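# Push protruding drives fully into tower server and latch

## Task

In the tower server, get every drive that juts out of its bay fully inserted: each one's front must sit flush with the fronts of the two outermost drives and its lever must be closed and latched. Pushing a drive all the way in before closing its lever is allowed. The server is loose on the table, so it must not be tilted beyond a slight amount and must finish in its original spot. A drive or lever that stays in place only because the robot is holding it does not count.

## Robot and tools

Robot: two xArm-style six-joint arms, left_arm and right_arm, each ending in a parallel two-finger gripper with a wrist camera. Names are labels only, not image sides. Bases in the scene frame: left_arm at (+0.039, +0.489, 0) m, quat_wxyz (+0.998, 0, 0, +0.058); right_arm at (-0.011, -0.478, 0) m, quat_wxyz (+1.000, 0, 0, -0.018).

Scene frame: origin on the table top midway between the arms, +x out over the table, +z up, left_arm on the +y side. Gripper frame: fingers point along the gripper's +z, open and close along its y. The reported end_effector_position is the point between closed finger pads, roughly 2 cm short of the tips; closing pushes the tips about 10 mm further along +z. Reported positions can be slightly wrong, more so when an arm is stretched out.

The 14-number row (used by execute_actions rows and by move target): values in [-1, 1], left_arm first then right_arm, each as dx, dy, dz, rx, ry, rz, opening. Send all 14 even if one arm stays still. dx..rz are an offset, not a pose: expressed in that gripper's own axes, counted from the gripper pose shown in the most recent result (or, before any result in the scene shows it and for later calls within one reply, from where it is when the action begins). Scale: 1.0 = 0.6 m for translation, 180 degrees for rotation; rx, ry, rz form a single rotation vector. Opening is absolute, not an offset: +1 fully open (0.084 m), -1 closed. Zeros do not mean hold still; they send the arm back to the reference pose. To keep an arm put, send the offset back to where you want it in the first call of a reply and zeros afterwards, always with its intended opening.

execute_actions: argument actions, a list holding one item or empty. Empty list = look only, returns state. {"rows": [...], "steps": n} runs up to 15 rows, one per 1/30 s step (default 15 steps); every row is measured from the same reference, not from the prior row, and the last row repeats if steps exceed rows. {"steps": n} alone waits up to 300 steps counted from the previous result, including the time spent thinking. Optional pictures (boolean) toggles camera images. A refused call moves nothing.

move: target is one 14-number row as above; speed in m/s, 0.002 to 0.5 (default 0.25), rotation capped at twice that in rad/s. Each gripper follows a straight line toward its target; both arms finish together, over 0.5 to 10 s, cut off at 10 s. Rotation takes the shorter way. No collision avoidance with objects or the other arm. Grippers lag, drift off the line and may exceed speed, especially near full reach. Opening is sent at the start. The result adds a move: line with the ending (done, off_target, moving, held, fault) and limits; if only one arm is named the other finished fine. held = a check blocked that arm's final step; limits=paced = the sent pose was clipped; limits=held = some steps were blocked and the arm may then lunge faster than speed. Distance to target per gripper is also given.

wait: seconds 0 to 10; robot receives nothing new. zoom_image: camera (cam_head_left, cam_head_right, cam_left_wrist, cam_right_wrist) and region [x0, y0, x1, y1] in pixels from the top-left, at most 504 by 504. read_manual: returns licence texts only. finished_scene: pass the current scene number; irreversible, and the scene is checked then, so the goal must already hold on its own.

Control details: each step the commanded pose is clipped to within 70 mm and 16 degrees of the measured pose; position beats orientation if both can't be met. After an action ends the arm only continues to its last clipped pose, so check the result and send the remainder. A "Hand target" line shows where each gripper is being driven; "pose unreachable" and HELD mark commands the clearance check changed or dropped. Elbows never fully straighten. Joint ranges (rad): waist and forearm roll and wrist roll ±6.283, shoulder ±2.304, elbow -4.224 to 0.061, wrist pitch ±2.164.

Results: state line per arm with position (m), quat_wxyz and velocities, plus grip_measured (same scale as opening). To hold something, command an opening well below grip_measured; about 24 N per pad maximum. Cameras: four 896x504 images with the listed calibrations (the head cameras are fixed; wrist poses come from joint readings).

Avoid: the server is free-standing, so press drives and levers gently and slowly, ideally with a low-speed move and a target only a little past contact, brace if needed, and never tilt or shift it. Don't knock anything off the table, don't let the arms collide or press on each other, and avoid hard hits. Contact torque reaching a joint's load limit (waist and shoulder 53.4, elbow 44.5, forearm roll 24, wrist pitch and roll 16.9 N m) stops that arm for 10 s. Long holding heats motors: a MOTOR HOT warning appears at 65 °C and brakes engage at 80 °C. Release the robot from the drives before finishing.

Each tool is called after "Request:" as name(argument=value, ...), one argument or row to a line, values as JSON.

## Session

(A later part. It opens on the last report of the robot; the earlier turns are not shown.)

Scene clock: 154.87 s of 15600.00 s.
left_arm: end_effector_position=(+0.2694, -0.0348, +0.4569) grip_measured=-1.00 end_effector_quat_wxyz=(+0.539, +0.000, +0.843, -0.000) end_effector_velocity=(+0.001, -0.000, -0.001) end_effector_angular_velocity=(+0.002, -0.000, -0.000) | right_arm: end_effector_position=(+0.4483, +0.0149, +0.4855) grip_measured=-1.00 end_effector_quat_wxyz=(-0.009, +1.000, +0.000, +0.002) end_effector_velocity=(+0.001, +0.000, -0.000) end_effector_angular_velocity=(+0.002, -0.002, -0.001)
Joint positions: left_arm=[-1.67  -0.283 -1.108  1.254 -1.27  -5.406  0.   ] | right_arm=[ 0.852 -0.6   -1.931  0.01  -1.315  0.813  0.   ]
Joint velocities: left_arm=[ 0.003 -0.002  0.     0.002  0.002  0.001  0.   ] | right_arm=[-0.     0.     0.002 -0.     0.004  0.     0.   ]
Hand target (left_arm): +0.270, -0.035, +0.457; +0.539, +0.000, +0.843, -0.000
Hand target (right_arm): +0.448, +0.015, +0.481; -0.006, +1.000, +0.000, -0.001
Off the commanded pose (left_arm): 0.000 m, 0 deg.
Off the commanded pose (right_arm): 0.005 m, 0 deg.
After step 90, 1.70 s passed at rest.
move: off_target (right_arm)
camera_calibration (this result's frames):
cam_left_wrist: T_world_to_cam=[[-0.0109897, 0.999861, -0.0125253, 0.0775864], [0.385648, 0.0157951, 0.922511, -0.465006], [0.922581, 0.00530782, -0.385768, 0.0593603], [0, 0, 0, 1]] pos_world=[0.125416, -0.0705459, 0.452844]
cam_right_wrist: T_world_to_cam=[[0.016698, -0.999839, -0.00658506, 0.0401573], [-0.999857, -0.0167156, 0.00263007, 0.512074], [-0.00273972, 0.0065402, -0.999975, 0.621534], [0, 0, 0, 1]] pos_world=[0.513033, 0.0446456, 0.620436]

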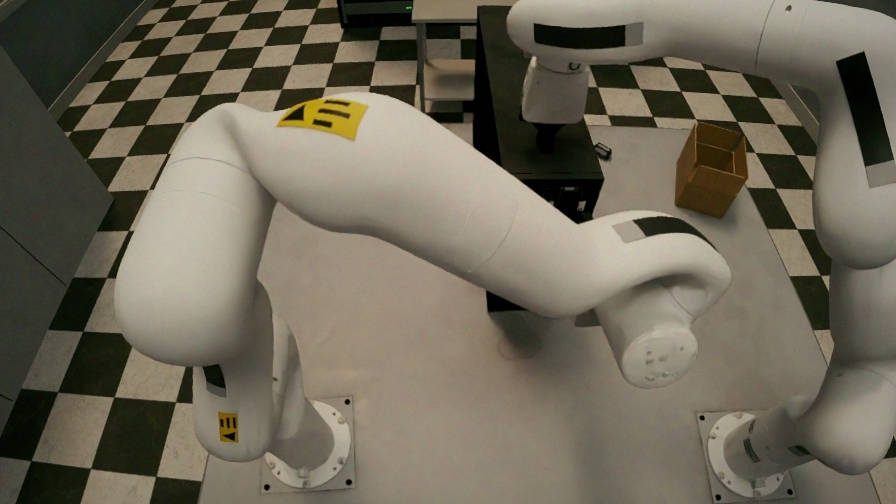

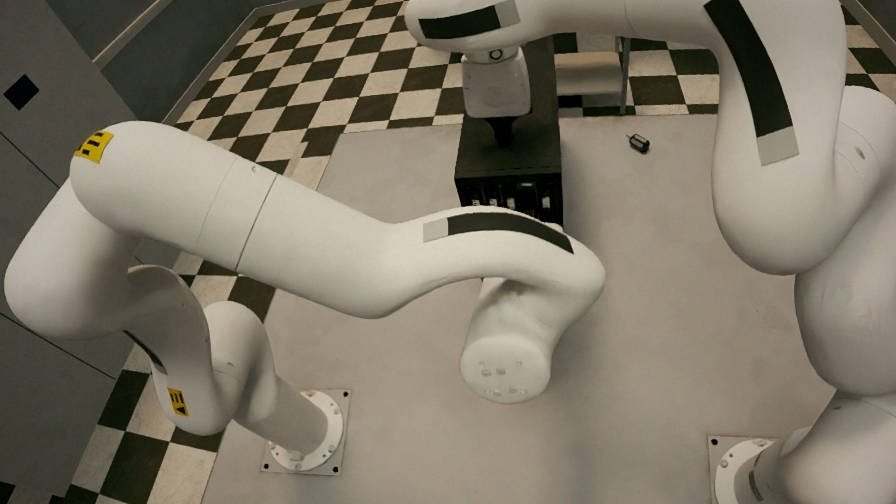

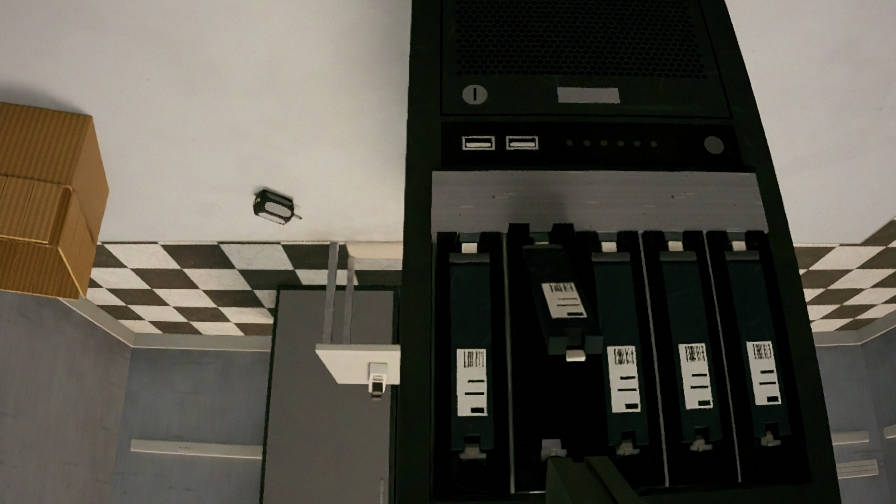

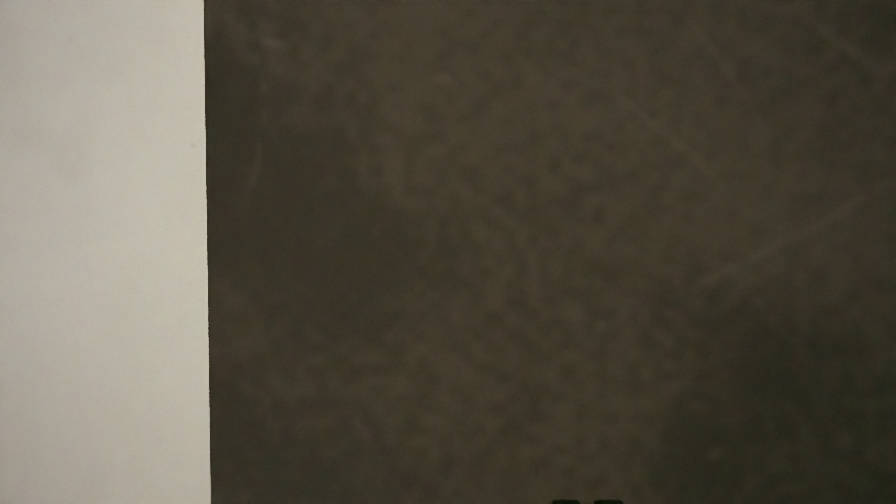

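Request:
move(
  target=[0, 0, 0.0667, 0, 0, 0, -1, 0, 0, 0.0083, 0, 0, 0, -1],
  speed=0.04,
)

Scene clock: 161.70 s of 15600.00 s.
left_arm: end_effector_position=(+0.3056, -0.0348, +0.4401) grip_measured=-1.00 end_effector_quat_wxyz=(+0.538, +0.000, +0.843, -0.000) end_effector_velocity=(+0.001, -0.000, -0.000) end_effector_angular_velocity=(-0.001, -0.000, -0.001) | right_arm: end_effector_position=(+0.4483, +0.0149, +0.4855) grip_measured=-1.00 end_effector_quat_wxyz=(-0.012, +1.000, +0.000, +0.004) end_effector_velocity=(+0.001, -0.001, -0.000) end_effector_angular_velocity=(-0.000, +0.000, -0.002)
Joint positions: left_arm=[-1.601 -0.306 -1.096  1.308 -1.212 -5.426  0.   ] | right_arm=[ 0.852 -0.595 -1.922  0.01  -1.305  0.813  0.   ]
Joint velocities: left_arm=[ 0.002 -0.     0.     0.003  0.002 -0.001  0.   ] | right_arm=[-0.002 -0.     0.    -0.    -0.     0.     0.   ]
Hand target (left_arm): +0.306, -0.035, +0.440; +0.538, +0.000, +0.843, -0.000
Hand target (right_arm): +0.448, +0.015, +0.481; -0.009, +1.000, +0.000, +0.002
Off the commanded pose (left_arm): 0.000 m, 0 deg.
Off the commanded pose (right_arm): 0.005 m, 0 deg.
After step 90, 2.53 s passed at rest.
move: off_target (right_arm)
camera_calibration (this result's frames):
cam_left_wrist: T_world_to_cam=[[-0.0109198, 0.999862, -0.0125027, 0.0777302], [0.385849, 0.0157484, 0.922428, -0.463477], [0.922497, 0.00524857, -0.385968, 0.019598], [0, 0, 0, 1]] pos_world=[0.161602, -0.0705233, 0.43606]
cam_right_wrist: T_world_to_cam=[[0.0167284, -0.999792, -0.0116858, 0.0426414], [-0.999858, -0.0167021, -0.00234126, 0.514466], [0.00214559, 0.0117233, -0.999929, 0.619248], [0, 0, 0, 1]] pos_world=[0.512351, 0.0439656, 0.620907]

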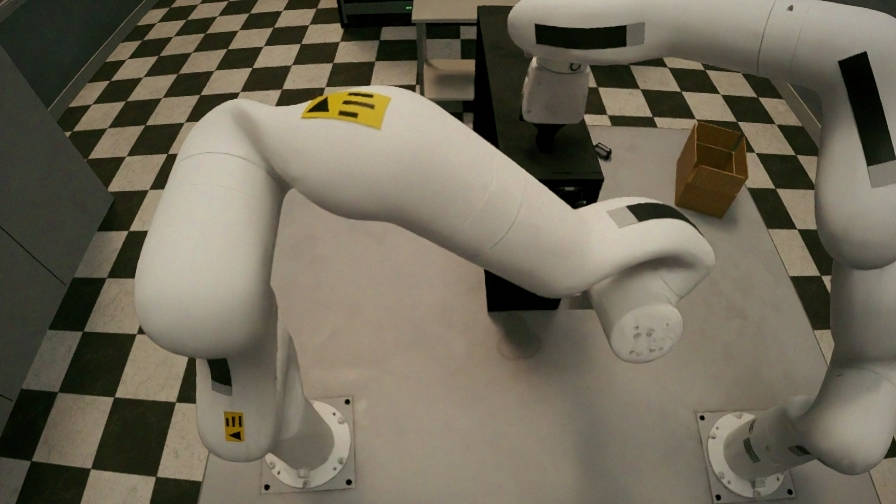

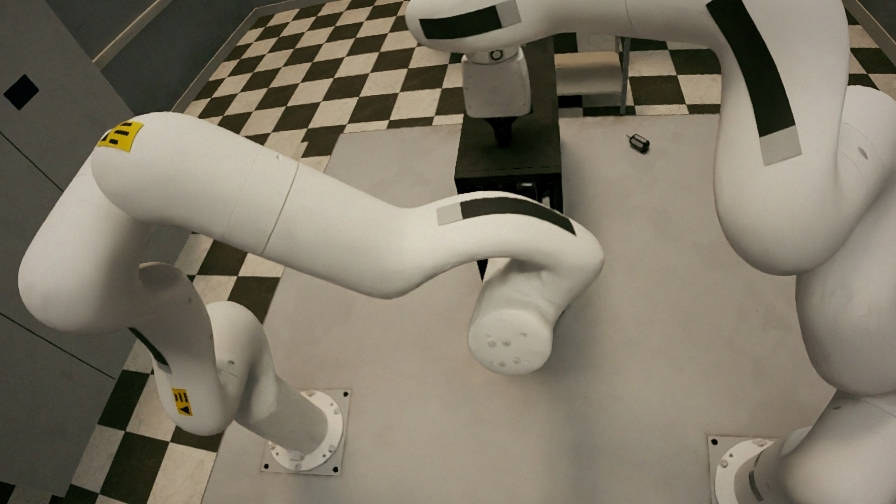

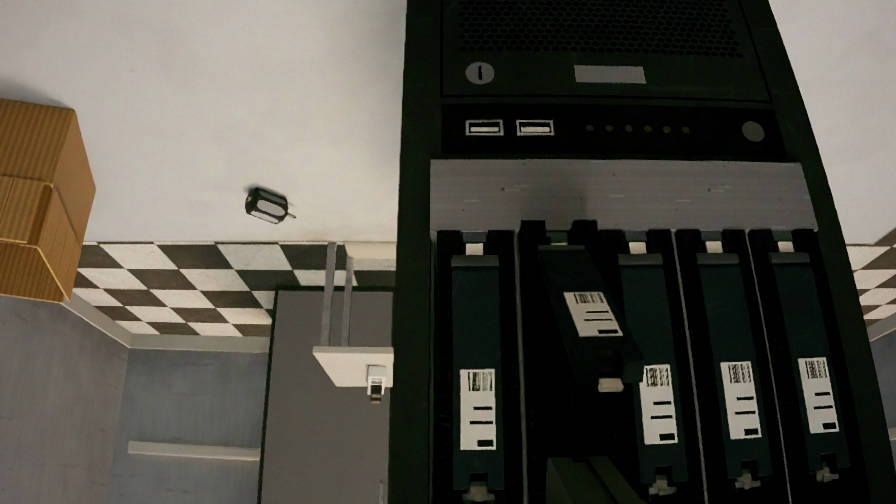

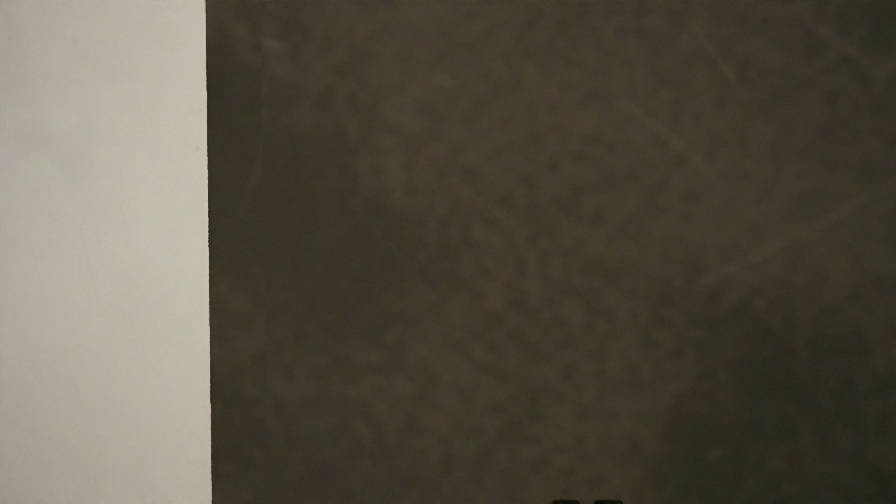

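Request:
move(
  target=[0, 0, 0.025, 0, 0, 0, -1, 0, 0, 0.0083, 0, 0, 0, -1],
  speed=0.02,
)

Scene clock: 163.90 s of 15600.00 s.
left_arm: end_effector_position=(+0.3191, -0.0348, +0.4338) grip_measured=-1.00 end_effector_quat_wxyz=(+0.538, +0.000, +0.843, -0.000) end_effector_velocity=(+0.001, -0.000, -0.000) end_effector_angular_velocity=(-0.000, +0.000, -0.000) | right_arm: end_effector_position=(+0.4482, +0.0148, +0.4855) grip_measured=-1.00 end_effector_quat_wxyz=(-0.014, +1.000, +0.000, +0.006) end_effector_velocity=(+0.001, -0.001, +0.000) end_effector_angular_velocity=(+0.001, -0.001, -0.001)
Joint positions: left_arm=[-1.575 -0.316 -1.094  1.329 -1.191 -5.434  0.   ] | right_arm=[ 0.852 -0.589 -1.913  0.011 -1.296  0.813  0.   ]
Joint velocities: left_arm=[ 0.002 -0.001  0.     0.001  0.002 -0.001  0.   ] | right_arm=[-0.001  0.     0.    -0.     0.001 -0.     0.   ]
Hand target (left_arm): +0.319, -0.035, +0.434; +0.538, +0.000, +0.843, -0.000
Hand target (right_arm): +0.448, +0.015, +0.481; -0.012, +1.000, +0.000, +0.004
Off the commanded pose (left_arm): 0.000 m, 0 deg.
Off the commanded pose (right_arm): 0.005 m, 0 deg.
move: off_target (right_arm)
camera_calibration (this result's frames):
cam_left_wrist: T_world_to_cam=[[-0.0108988, 0.999863, -0.0124948, 0.0777837], [0.385924, 0.0157334, 0.922396, -0.462907], [0.922466, 0.00523095, -0.386043, 0.00474236], [0, 0, 0, 1]] pos_world=[0.17512, -0.0705147, 0.429787]
cam_right_wrist: T_world_to_cam=[[0.0167759, -0.999725, -0.0164018, 0.0448541], [-0.999837, -0.0166638, -0.00695212, 0.516613], [0.00667689, 0.0165157, -0.999841, 0.617118], [0, 0, 0, 1]] pos_world=[0.511656, 0.0432583, 0.621348]

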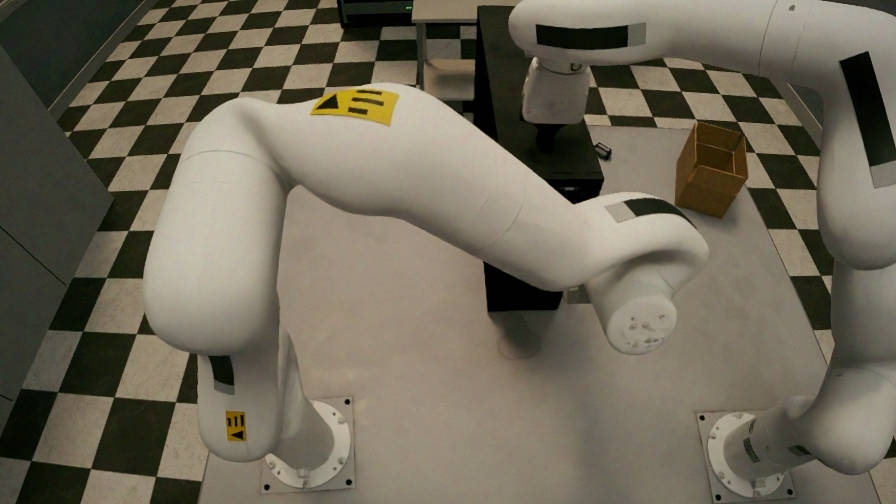

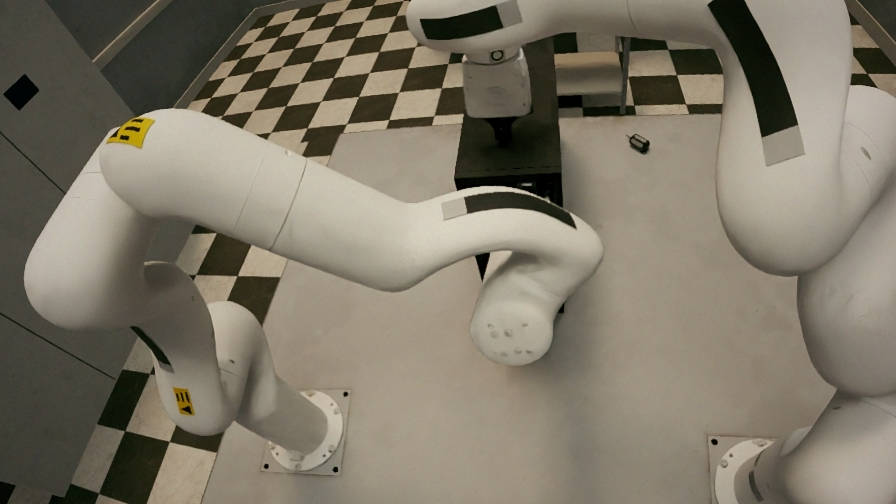

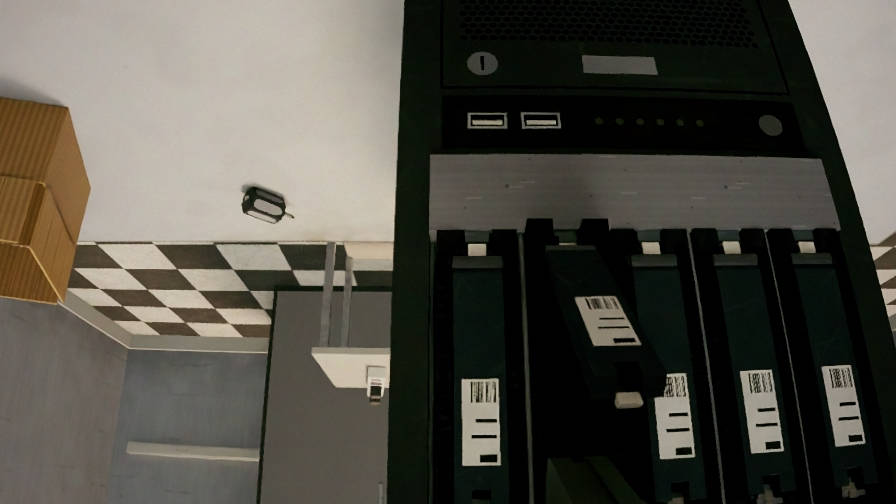

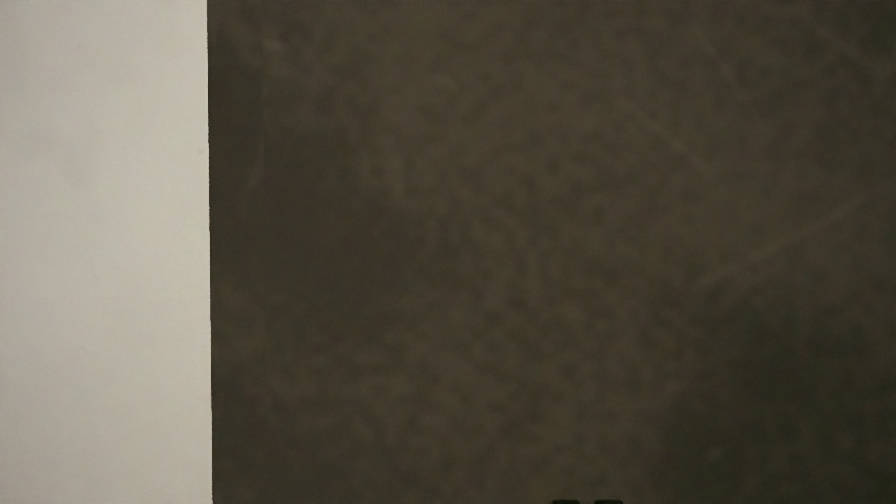

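Request:
move(
  target=[-0.0141, 0, 0.0302, 0, 0, 0, -1, 0, 0, 0.0083, 0, 0, 0, -1],
  speed=0.02,
)

Scene clock: 166.53 s of 15600.00 s.
left_arm: end_effector_position=(+0.3387, -0.0351, +0.4339) grip_measured=-1.00 end_effector_quat_wxyz=(+0.538, +0.001, +0.843, -0.001) end_effector_velocity=(+0.003, +0.002, -0.001) end_effector_angular_velocity=(+0.004, -0.001, +0.004) | right_arm: end_effector_position=(+0.4481, +0.0148, +0.4856) grip_measured=-1.00 end_effector_quat_wxyz=(-0.016, +1.000, +0.000, +0.008) end_effector_velocity=(+0.000, -0.000, -0.000) end_effector_angular_velocity=(-0.001, +0.001, -0.000)
Joint positions: left_arm=[-1.538 -0.321 -1.102  1.352 -1.165 -5.425  0.   ] | right_arm=[ 0.852 -0.583 -1.905  0.011 -1.286  0.813  0.   ]
Joint velocities: left_arm=[ 0.005 -0.002  0.001  0.002 -0.001  0.     0.   ] | right_arm=[-0.    -0.     0.001 -0.    -0.     0.     0.   ]
Hand target (left_arm): +0.339, -0.035, +0.434; +0.538, +0.000, +0.843, -0.000
Hand target (right_arm): +0.448, +0.015, +0.481; -0.014, +1.000, +0.000, +0.006
Off the commanded pose (left_arm): 0.000 m, 0 deg.
Off the commanded pose (right_arm): 0.005 m, 0 deg.
move: off_target (right_arm)
camera_calibration (this result's frames):
cam_left_wrist: T_world_to_cam=[[-0.0100914, 0.999865, -0.0129504, 0.0781886], [0.386281, 0.0158437, 0.922245, -0.470625], [0.922326, 0.00430428, -0.386389, -0.0131102], [0, 0, 0, 1]] pos_world=[0.194674, -0.0706652, 0.429978]
cam_right_wrist: T_world_to_cam=[[0.0168487, -0.999638, -0.0209964, 0.0469911], [-0.999797, -0.0166112, -0.0114363, 0.518676], [0.0110834, 0.0211848, -0.999714, 0.615037], [0, 0, 0, 1]] pos_world=[0.510962, 0.0425605, 0.62178]

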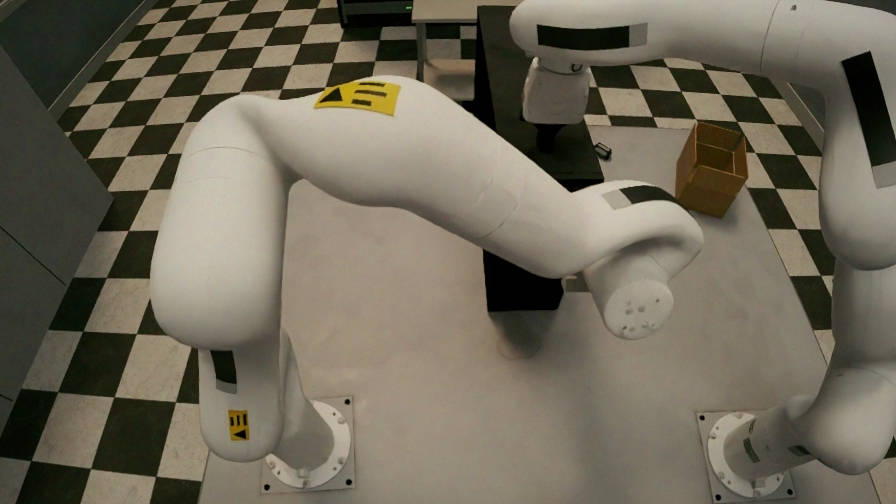

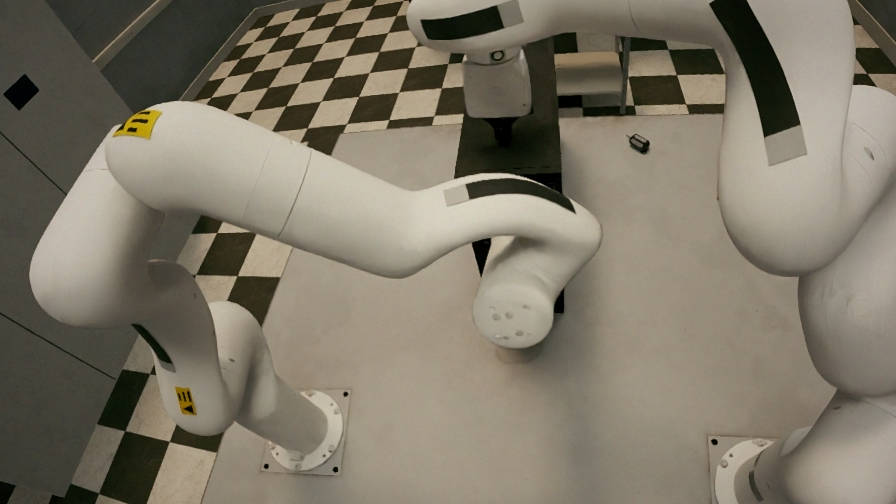

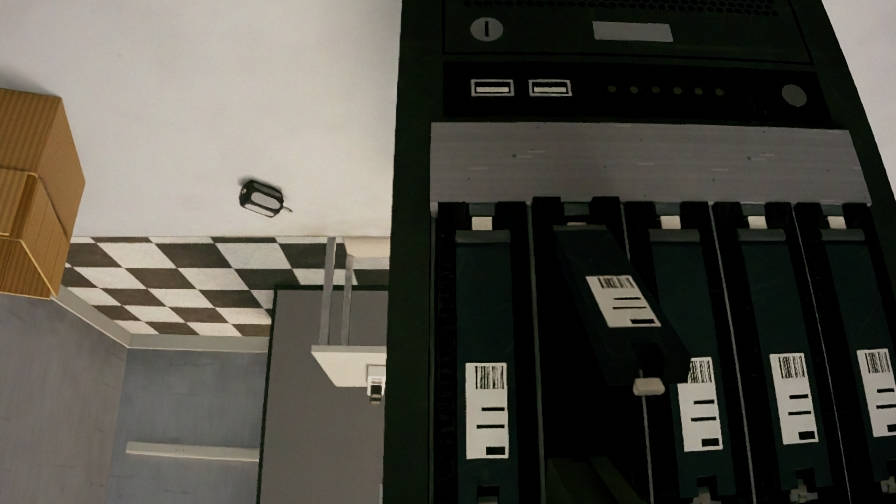

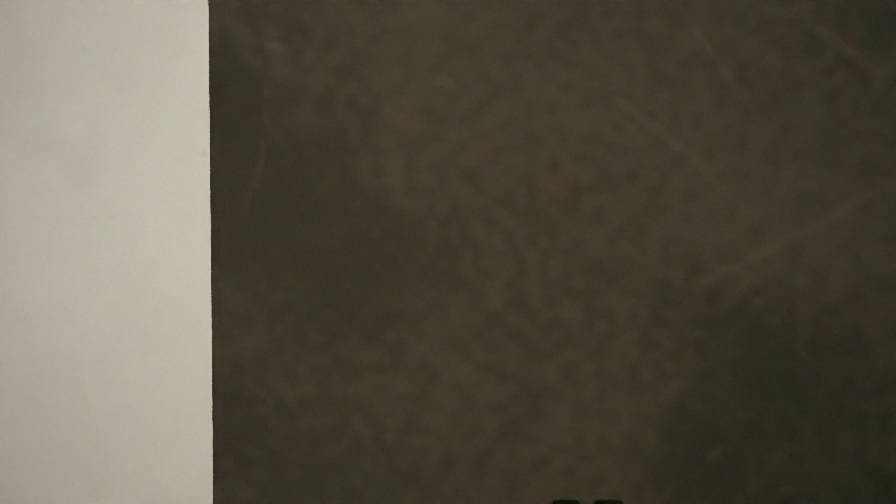

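Request:
zoom_image(
  camera="cam_left_wrist",
  region=[430, 150, 730, 420],
)

Region (430, 150, 730, 420) of cam_left_wrist's 896x504 image, scaled by 1.680, with more detail than that image has; it fills the top 454 rows of this view, and the rest is white.

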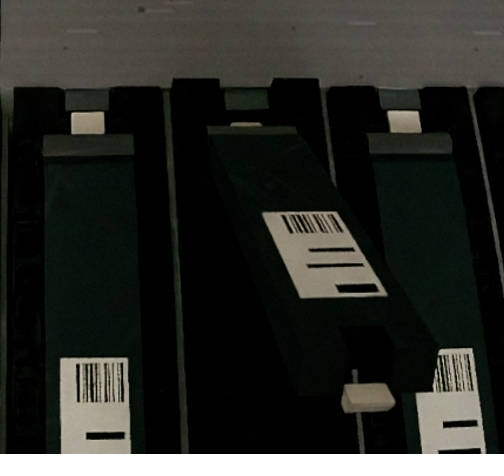

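Request:
move(
  target=[-0.007, 0, 0.0151, 0, 0, 0, -1, 0, 0, 0.0083, 0, 0, 0, -1],
  speed=0.02,
)

Scene clock: 168.90 s of 15600.00 s.
left_arm: end_effector_position=(+0.3451, -0.0355, +0.4338) grip_measured=-1.00 end_effector_quat_wxyz=(+0.538, +0.002, +0.843, -0.001) end_effector_velocity=(-0.000, -0.001, -0.000) end_effector_angular_velocity=(+0.000, +0.002, +0.001) | right_arm: end_effector_position=(+0.4481, +0.0147, +0.4856) grip_measured=-1.00 end_effector_quat_wxyz=(-0.019, +1.000, +0.000, +0.011) end_effector_velocity=(+0.000, -0.001, -0.000) end_effector_angular_velocity=(+0.000, +0.000, -0.001)
Joint positions: left_arm=[-1.527 -0.324 -1.105  1.36  -1.156 -5.421  0.   ] | right_arm=[ 0.852 -0.578 -1.897  0.01  -1.278  0.813  0.   ]
Joint velocities: left_arm=[ 0.    -0.003 -0.004 -0.003  0.001  0.002  0.   ] | right_arm=[-0.001  0.001  0.001  0.     0.001  0.     0.   ]
Hand target (left_arm): +0.349, -0.035, +0.434; +0.538, +0.001, +0.843, -0.001
Hand target (right_arm): +0.448, +0.015, +0.481; -0.016, +1.000, +0.000, +0.008
Off the commanded pose (left_arm): 0.004 m, 0 deg.
Off the commanded pose (right_arm): 0.005 m, 0 deg.
move: off_target (left_arm, right_arm)
camera_calibration (this result's frames):
cam_left_wrist: T_world_to_cam=[[-0.00849247, 0.999892, -0.0120111, 0.077741], [0.386476, 0.0143602, 0.922188, -0.473038], [0.92226, 0.00318964, -0.386556, -0.0190503], [0, 0, 0, 1]] pos_world=[0.201047, -0.0708789, 0.429799]
cam_right_wrist: T_world_to_cam=[[0.0169227, -0.999534, -0.0253935, 0.0490015], [-0.999739, -0.0165256, -0.0157677, 0.520664], [0.0153407, 0.0256537, -0.999553, 0.613014], [0, 0, 0, 1]] pos_world=[0.510295, 0.0418569, 0.622194]

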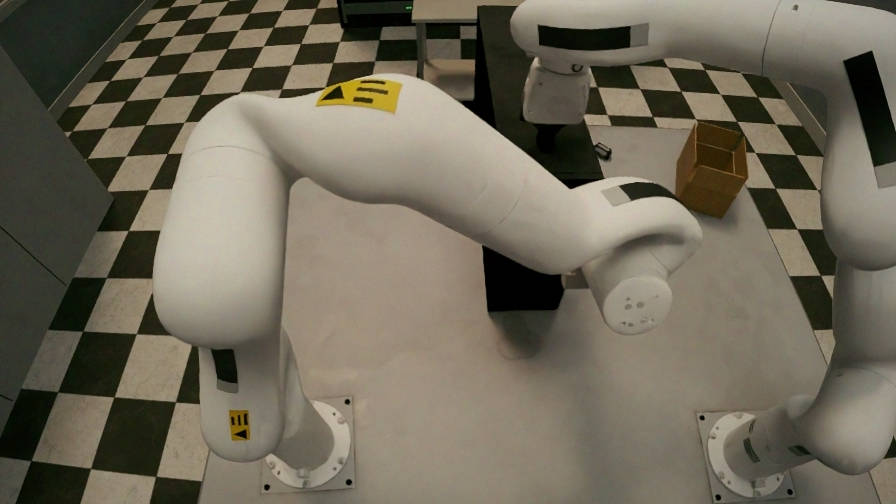

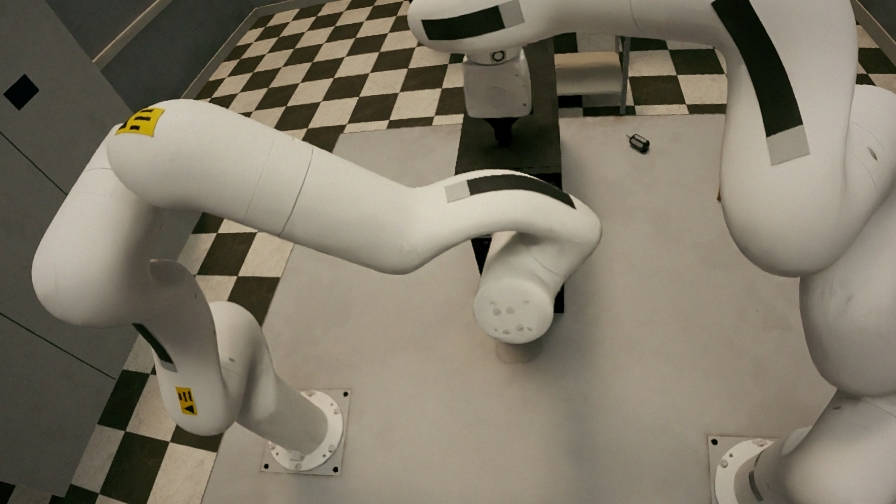

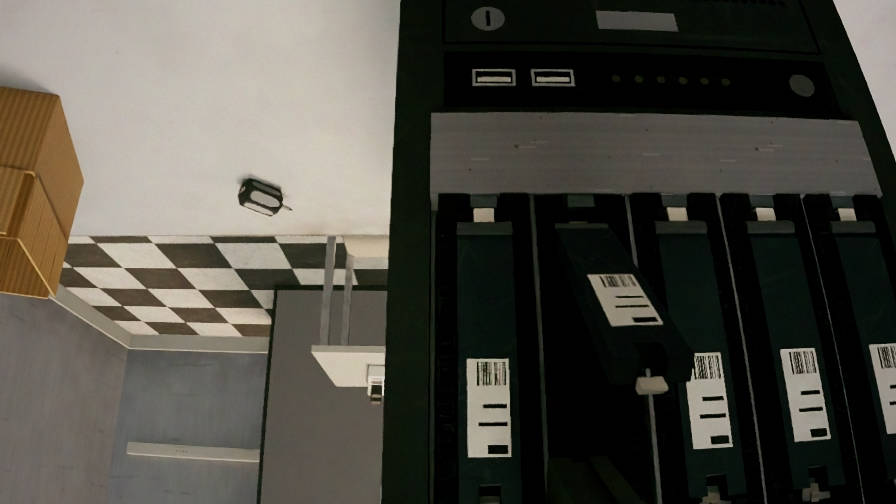

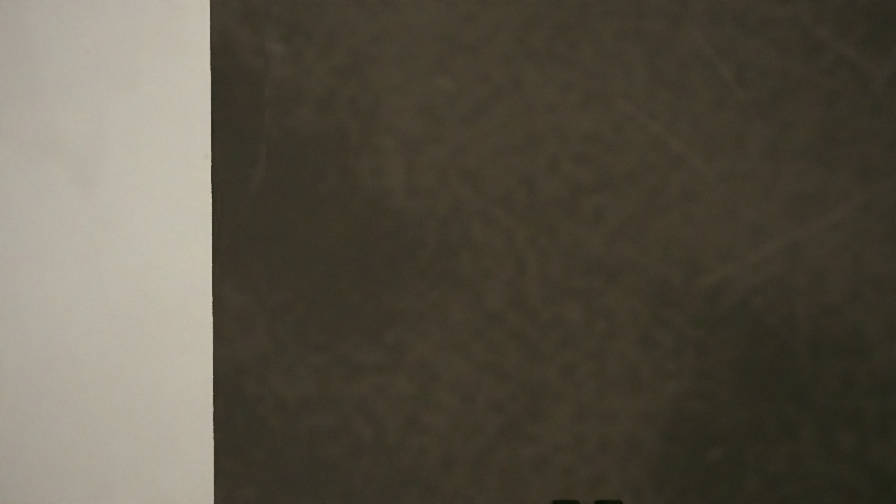

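Request:
move(
  target=[0, 0, -0.15, 0, 0, 0, -1, 0, 0, 0.0083, -0.012, -0.007, 0, -1],
  speed=0.15,
)

Scene clock: 183.07 s of 15600.00 s.
left_arm: end_effector_position=(+0.2637, -0.0353, +0.4717) grip_measured=-1.00 end_effector_quat_wxyz=(+0.538, +0.002, +0.843, -0.001) end_effector_velocity=(-0.002, -0.000, +0.001) end_effector_angular_velocity=(-0.000, -0.000, -0.001) | right_arm: end_effector_position=(+0.4483, +0.0152, +0.4855) grip_measured=-1.00 end_effector_quat_wxyz=(-0.003, +1.000, +0.001, +0.003) end_effector_velocity=(-0.000, +0.000, -0.000) end_effector_angular_velocity=(-0.002, +0.001, +0.001)
Joint positions: left_arm=[-1.681 -0.269 -1.126  1.239 -1.286 -5.376  0.   ] | right_arm=[ 0.856 -0.607 -1.941  0.    -1.326  0.819  0.   ]
Joint velocities: left_arm=[-0.003  0.002 -0.001 -0.002 -0.003  0.002  0.   ] | right_arm=[ 0.001 -0.001 -0.    -0.    -0.002  0.     0.   ]
Hand target (left_arm): +0.263, -0.035, +0.472; +0.538, +0.002, +0.843, -0.001
Hand target (right_arm): +0.448, +0.015, +0.481; +0.000, +1.000, +0.000, -0.000
Off the commanded pose (left_arm): 0.000 m, 0 deg.
Off the commanded pose (right_arm): 0.005 m, 1 deg.
After step 90, 10.13 s passed at rest.
move: off_target (right_arm)
camera_calibration (this result's frames):
cam_left_wrist: T_world_to_cam=[[-0.00869475, 0.99989, -0.0119906, 0.0773824], [0.386012, 0.0144177, 0.922381, -0.476475], [0.922453, 0.00339137, -0.386095, 0.0704575], [0, 0, 0, 1]] pos_world=[0.119604, -0.0707432, 0.467623]
cam_right_wrist: T_world_to_cam=[[0.0168547, -0.999843, 0.00554852, 0.0345284], [-0.999858, -0.0168505, 0.000799064, 0.512946], [-0.000705443, -0.0055612, -0.999984, 0.620792], [0, 0, 0, 1]] pos_world=[0.512729, 0.0466188, 0.62018]

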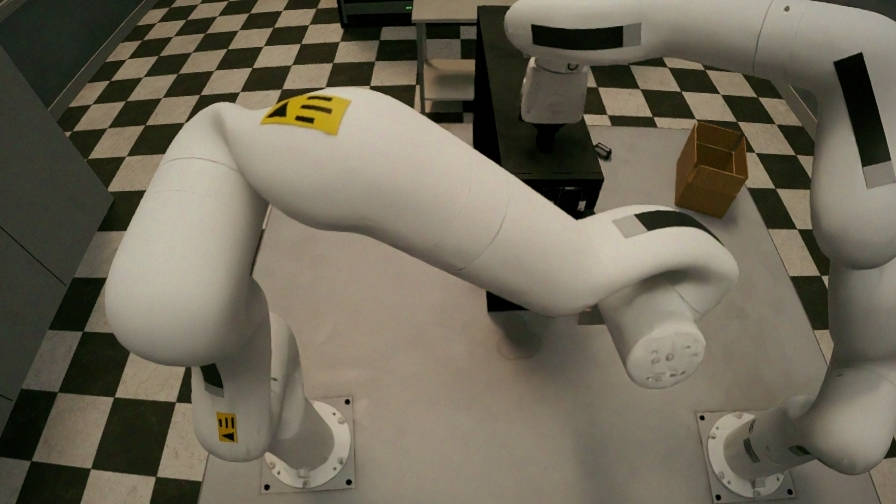

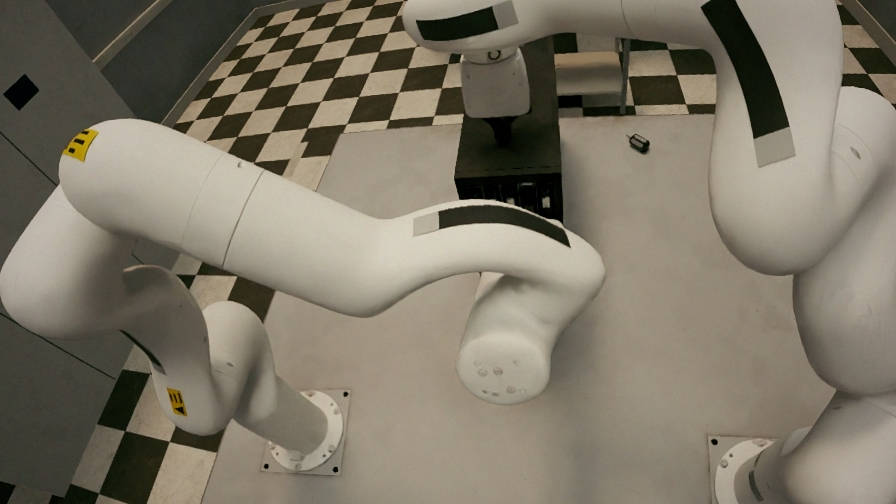

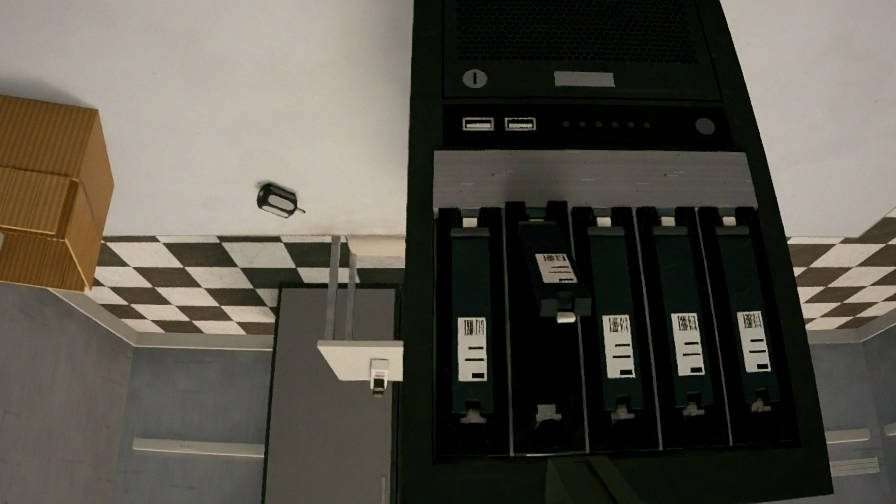

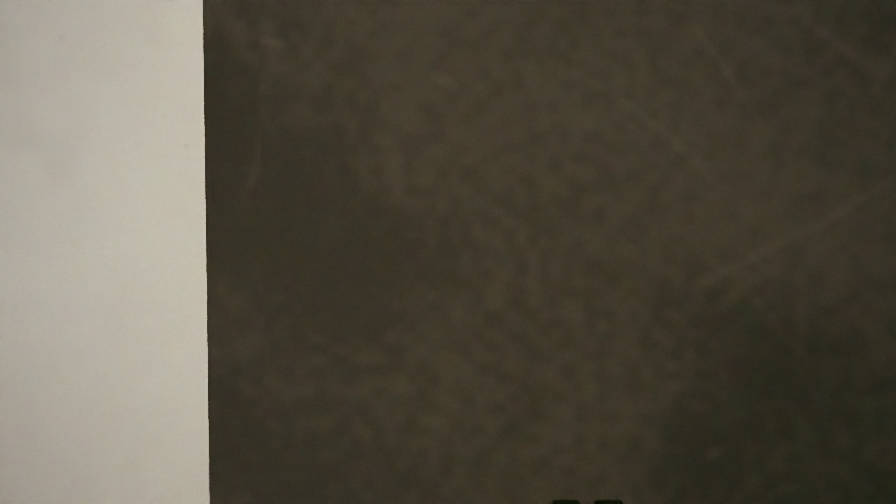

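Request:
zoom_image(
  camera="cam_left_wrist",
  region=[420, 140, 720, 440],
)

Region (420, 140, 720, 440) of cam_left_wrist's 896x504 image, scaled by 1.680, with more detail than that image has.

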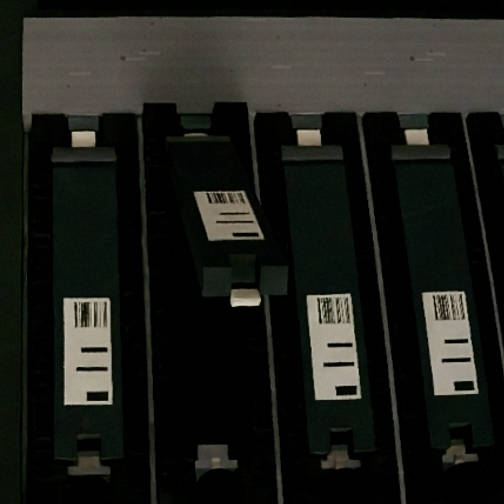

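Request:
move(
  target=[0.1431, 0, -0.0047, 0, -0.1383, 0, -1, 0, 0, 0.0083, 0, 0, 0, -1],
  speed=0.15,
)

Scene clock: 195.03 s of 15600.00 s.
left_arm: end_effector_position=(+0.2249, -0.0353, +0.3951) grip_measured=-1.00 end_effector_quat_wxyz=(+0.707, +0.001, +0.707, -0.001) end_effector_velocity=(-0.001, +0.000, -0.001) end_effector_angular_velocity=(-0.000, -0.006, +0.001) | right_arm: end_effector_position=(+0.4483, +0.0152, +0.4855) grip_measured=-1.00 end_effector_quat_wxyz=(-0.006, +1.000, +0.000, +0.005) end_effector_velocity=(-0.001, +0.001, +0.000) end_effector_angular_velocity=(+0.001, -0.001, +0.001)
Joint positions: left_arm=[-1.798 -0.524 -1.01   1.476 -1.621 -5.799  0.   ] | right_arm=[ 0.856 -0.601 -1.932  0.    -1.316  0.819  0.   ]
Joint velocities: left_arm=[-0.001 -0.005  0.     0.001 -0.006 -0.006  0.   ] | right_arm=[ 0.002  0.001  0.    -0.     0.     0.     0.   ]
Hand target (left_arm): +0.225, -0.035, +0.395; +0.707, +0.001, +0.707, -0.001
Hand target (right_arm): +0.448, +0.015, +0.481; -0.003, +1.000, +0.000, +0.003
Off the commanded pose (left_arm): 0.000 m, 0 deg.
Off the commanded pose (right_arm): 0.005 m, 0 deg.
After step 90, 7.13 s passed at rest.
move: off_target (right_arm)
camera_calibration (this result's frames):
cam_left_wrist: T_world_to_cam=[[-0.00218342, 0.999866, -0.0162109, 0.0763082], [-0.0371454, 0.0161186, 0.99918, -0.326025], [0.999307, 0.00278379, 0.0371053, -0.107826], [0, 0, 0, 1]] pos_world=[0.095808, -0.0707428, 0.330995]
cam_right_wrist: T_world_to_cam=[[0.016787, -0.999859, 0.000377697, 0.0370231], [-0.99985, -0.0167885, -0.00425938, 0.51542], [0.00426512, -0.000306138, -0.999991, 0.618493], [0, 0, 0, 1]] pos_world=[0.512083, 0.0458603, 0.620669]

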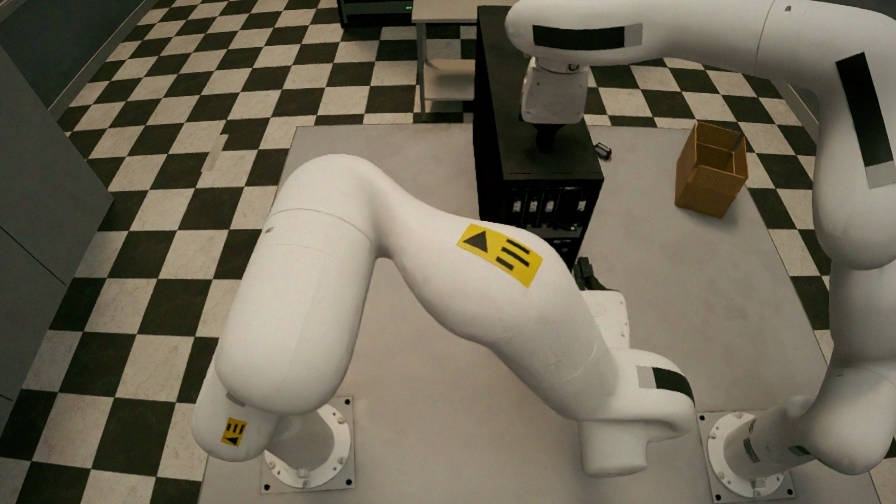

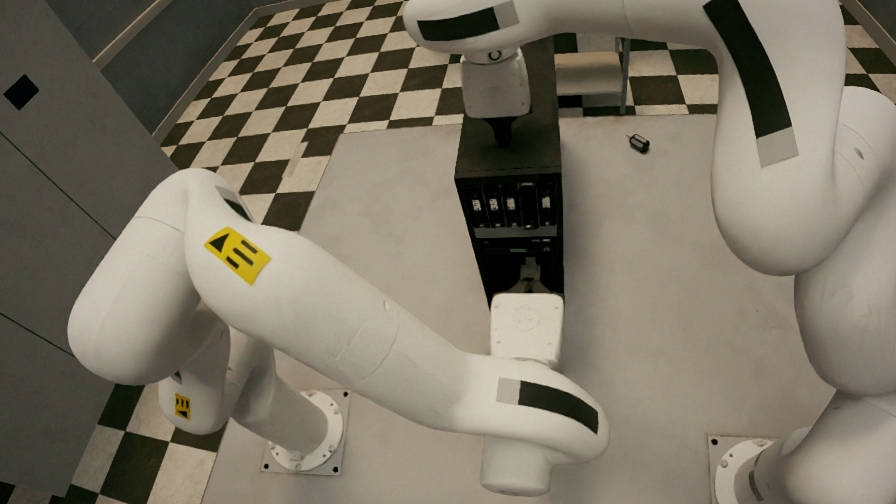

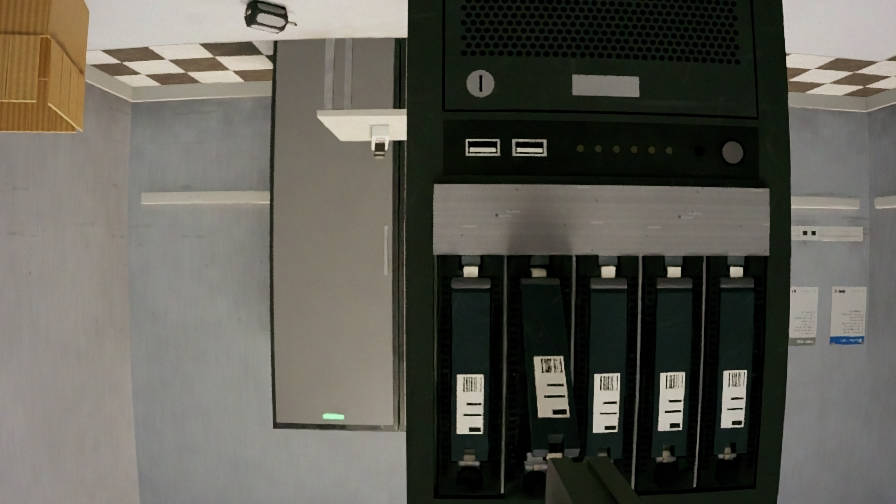

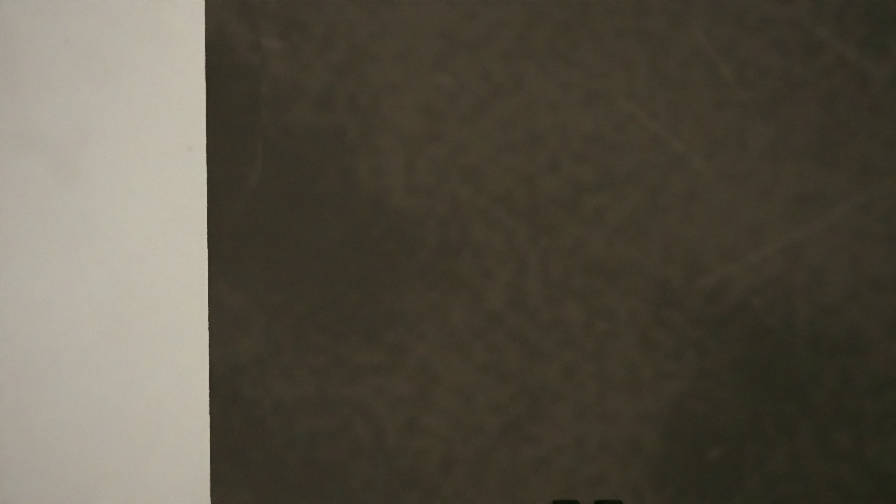

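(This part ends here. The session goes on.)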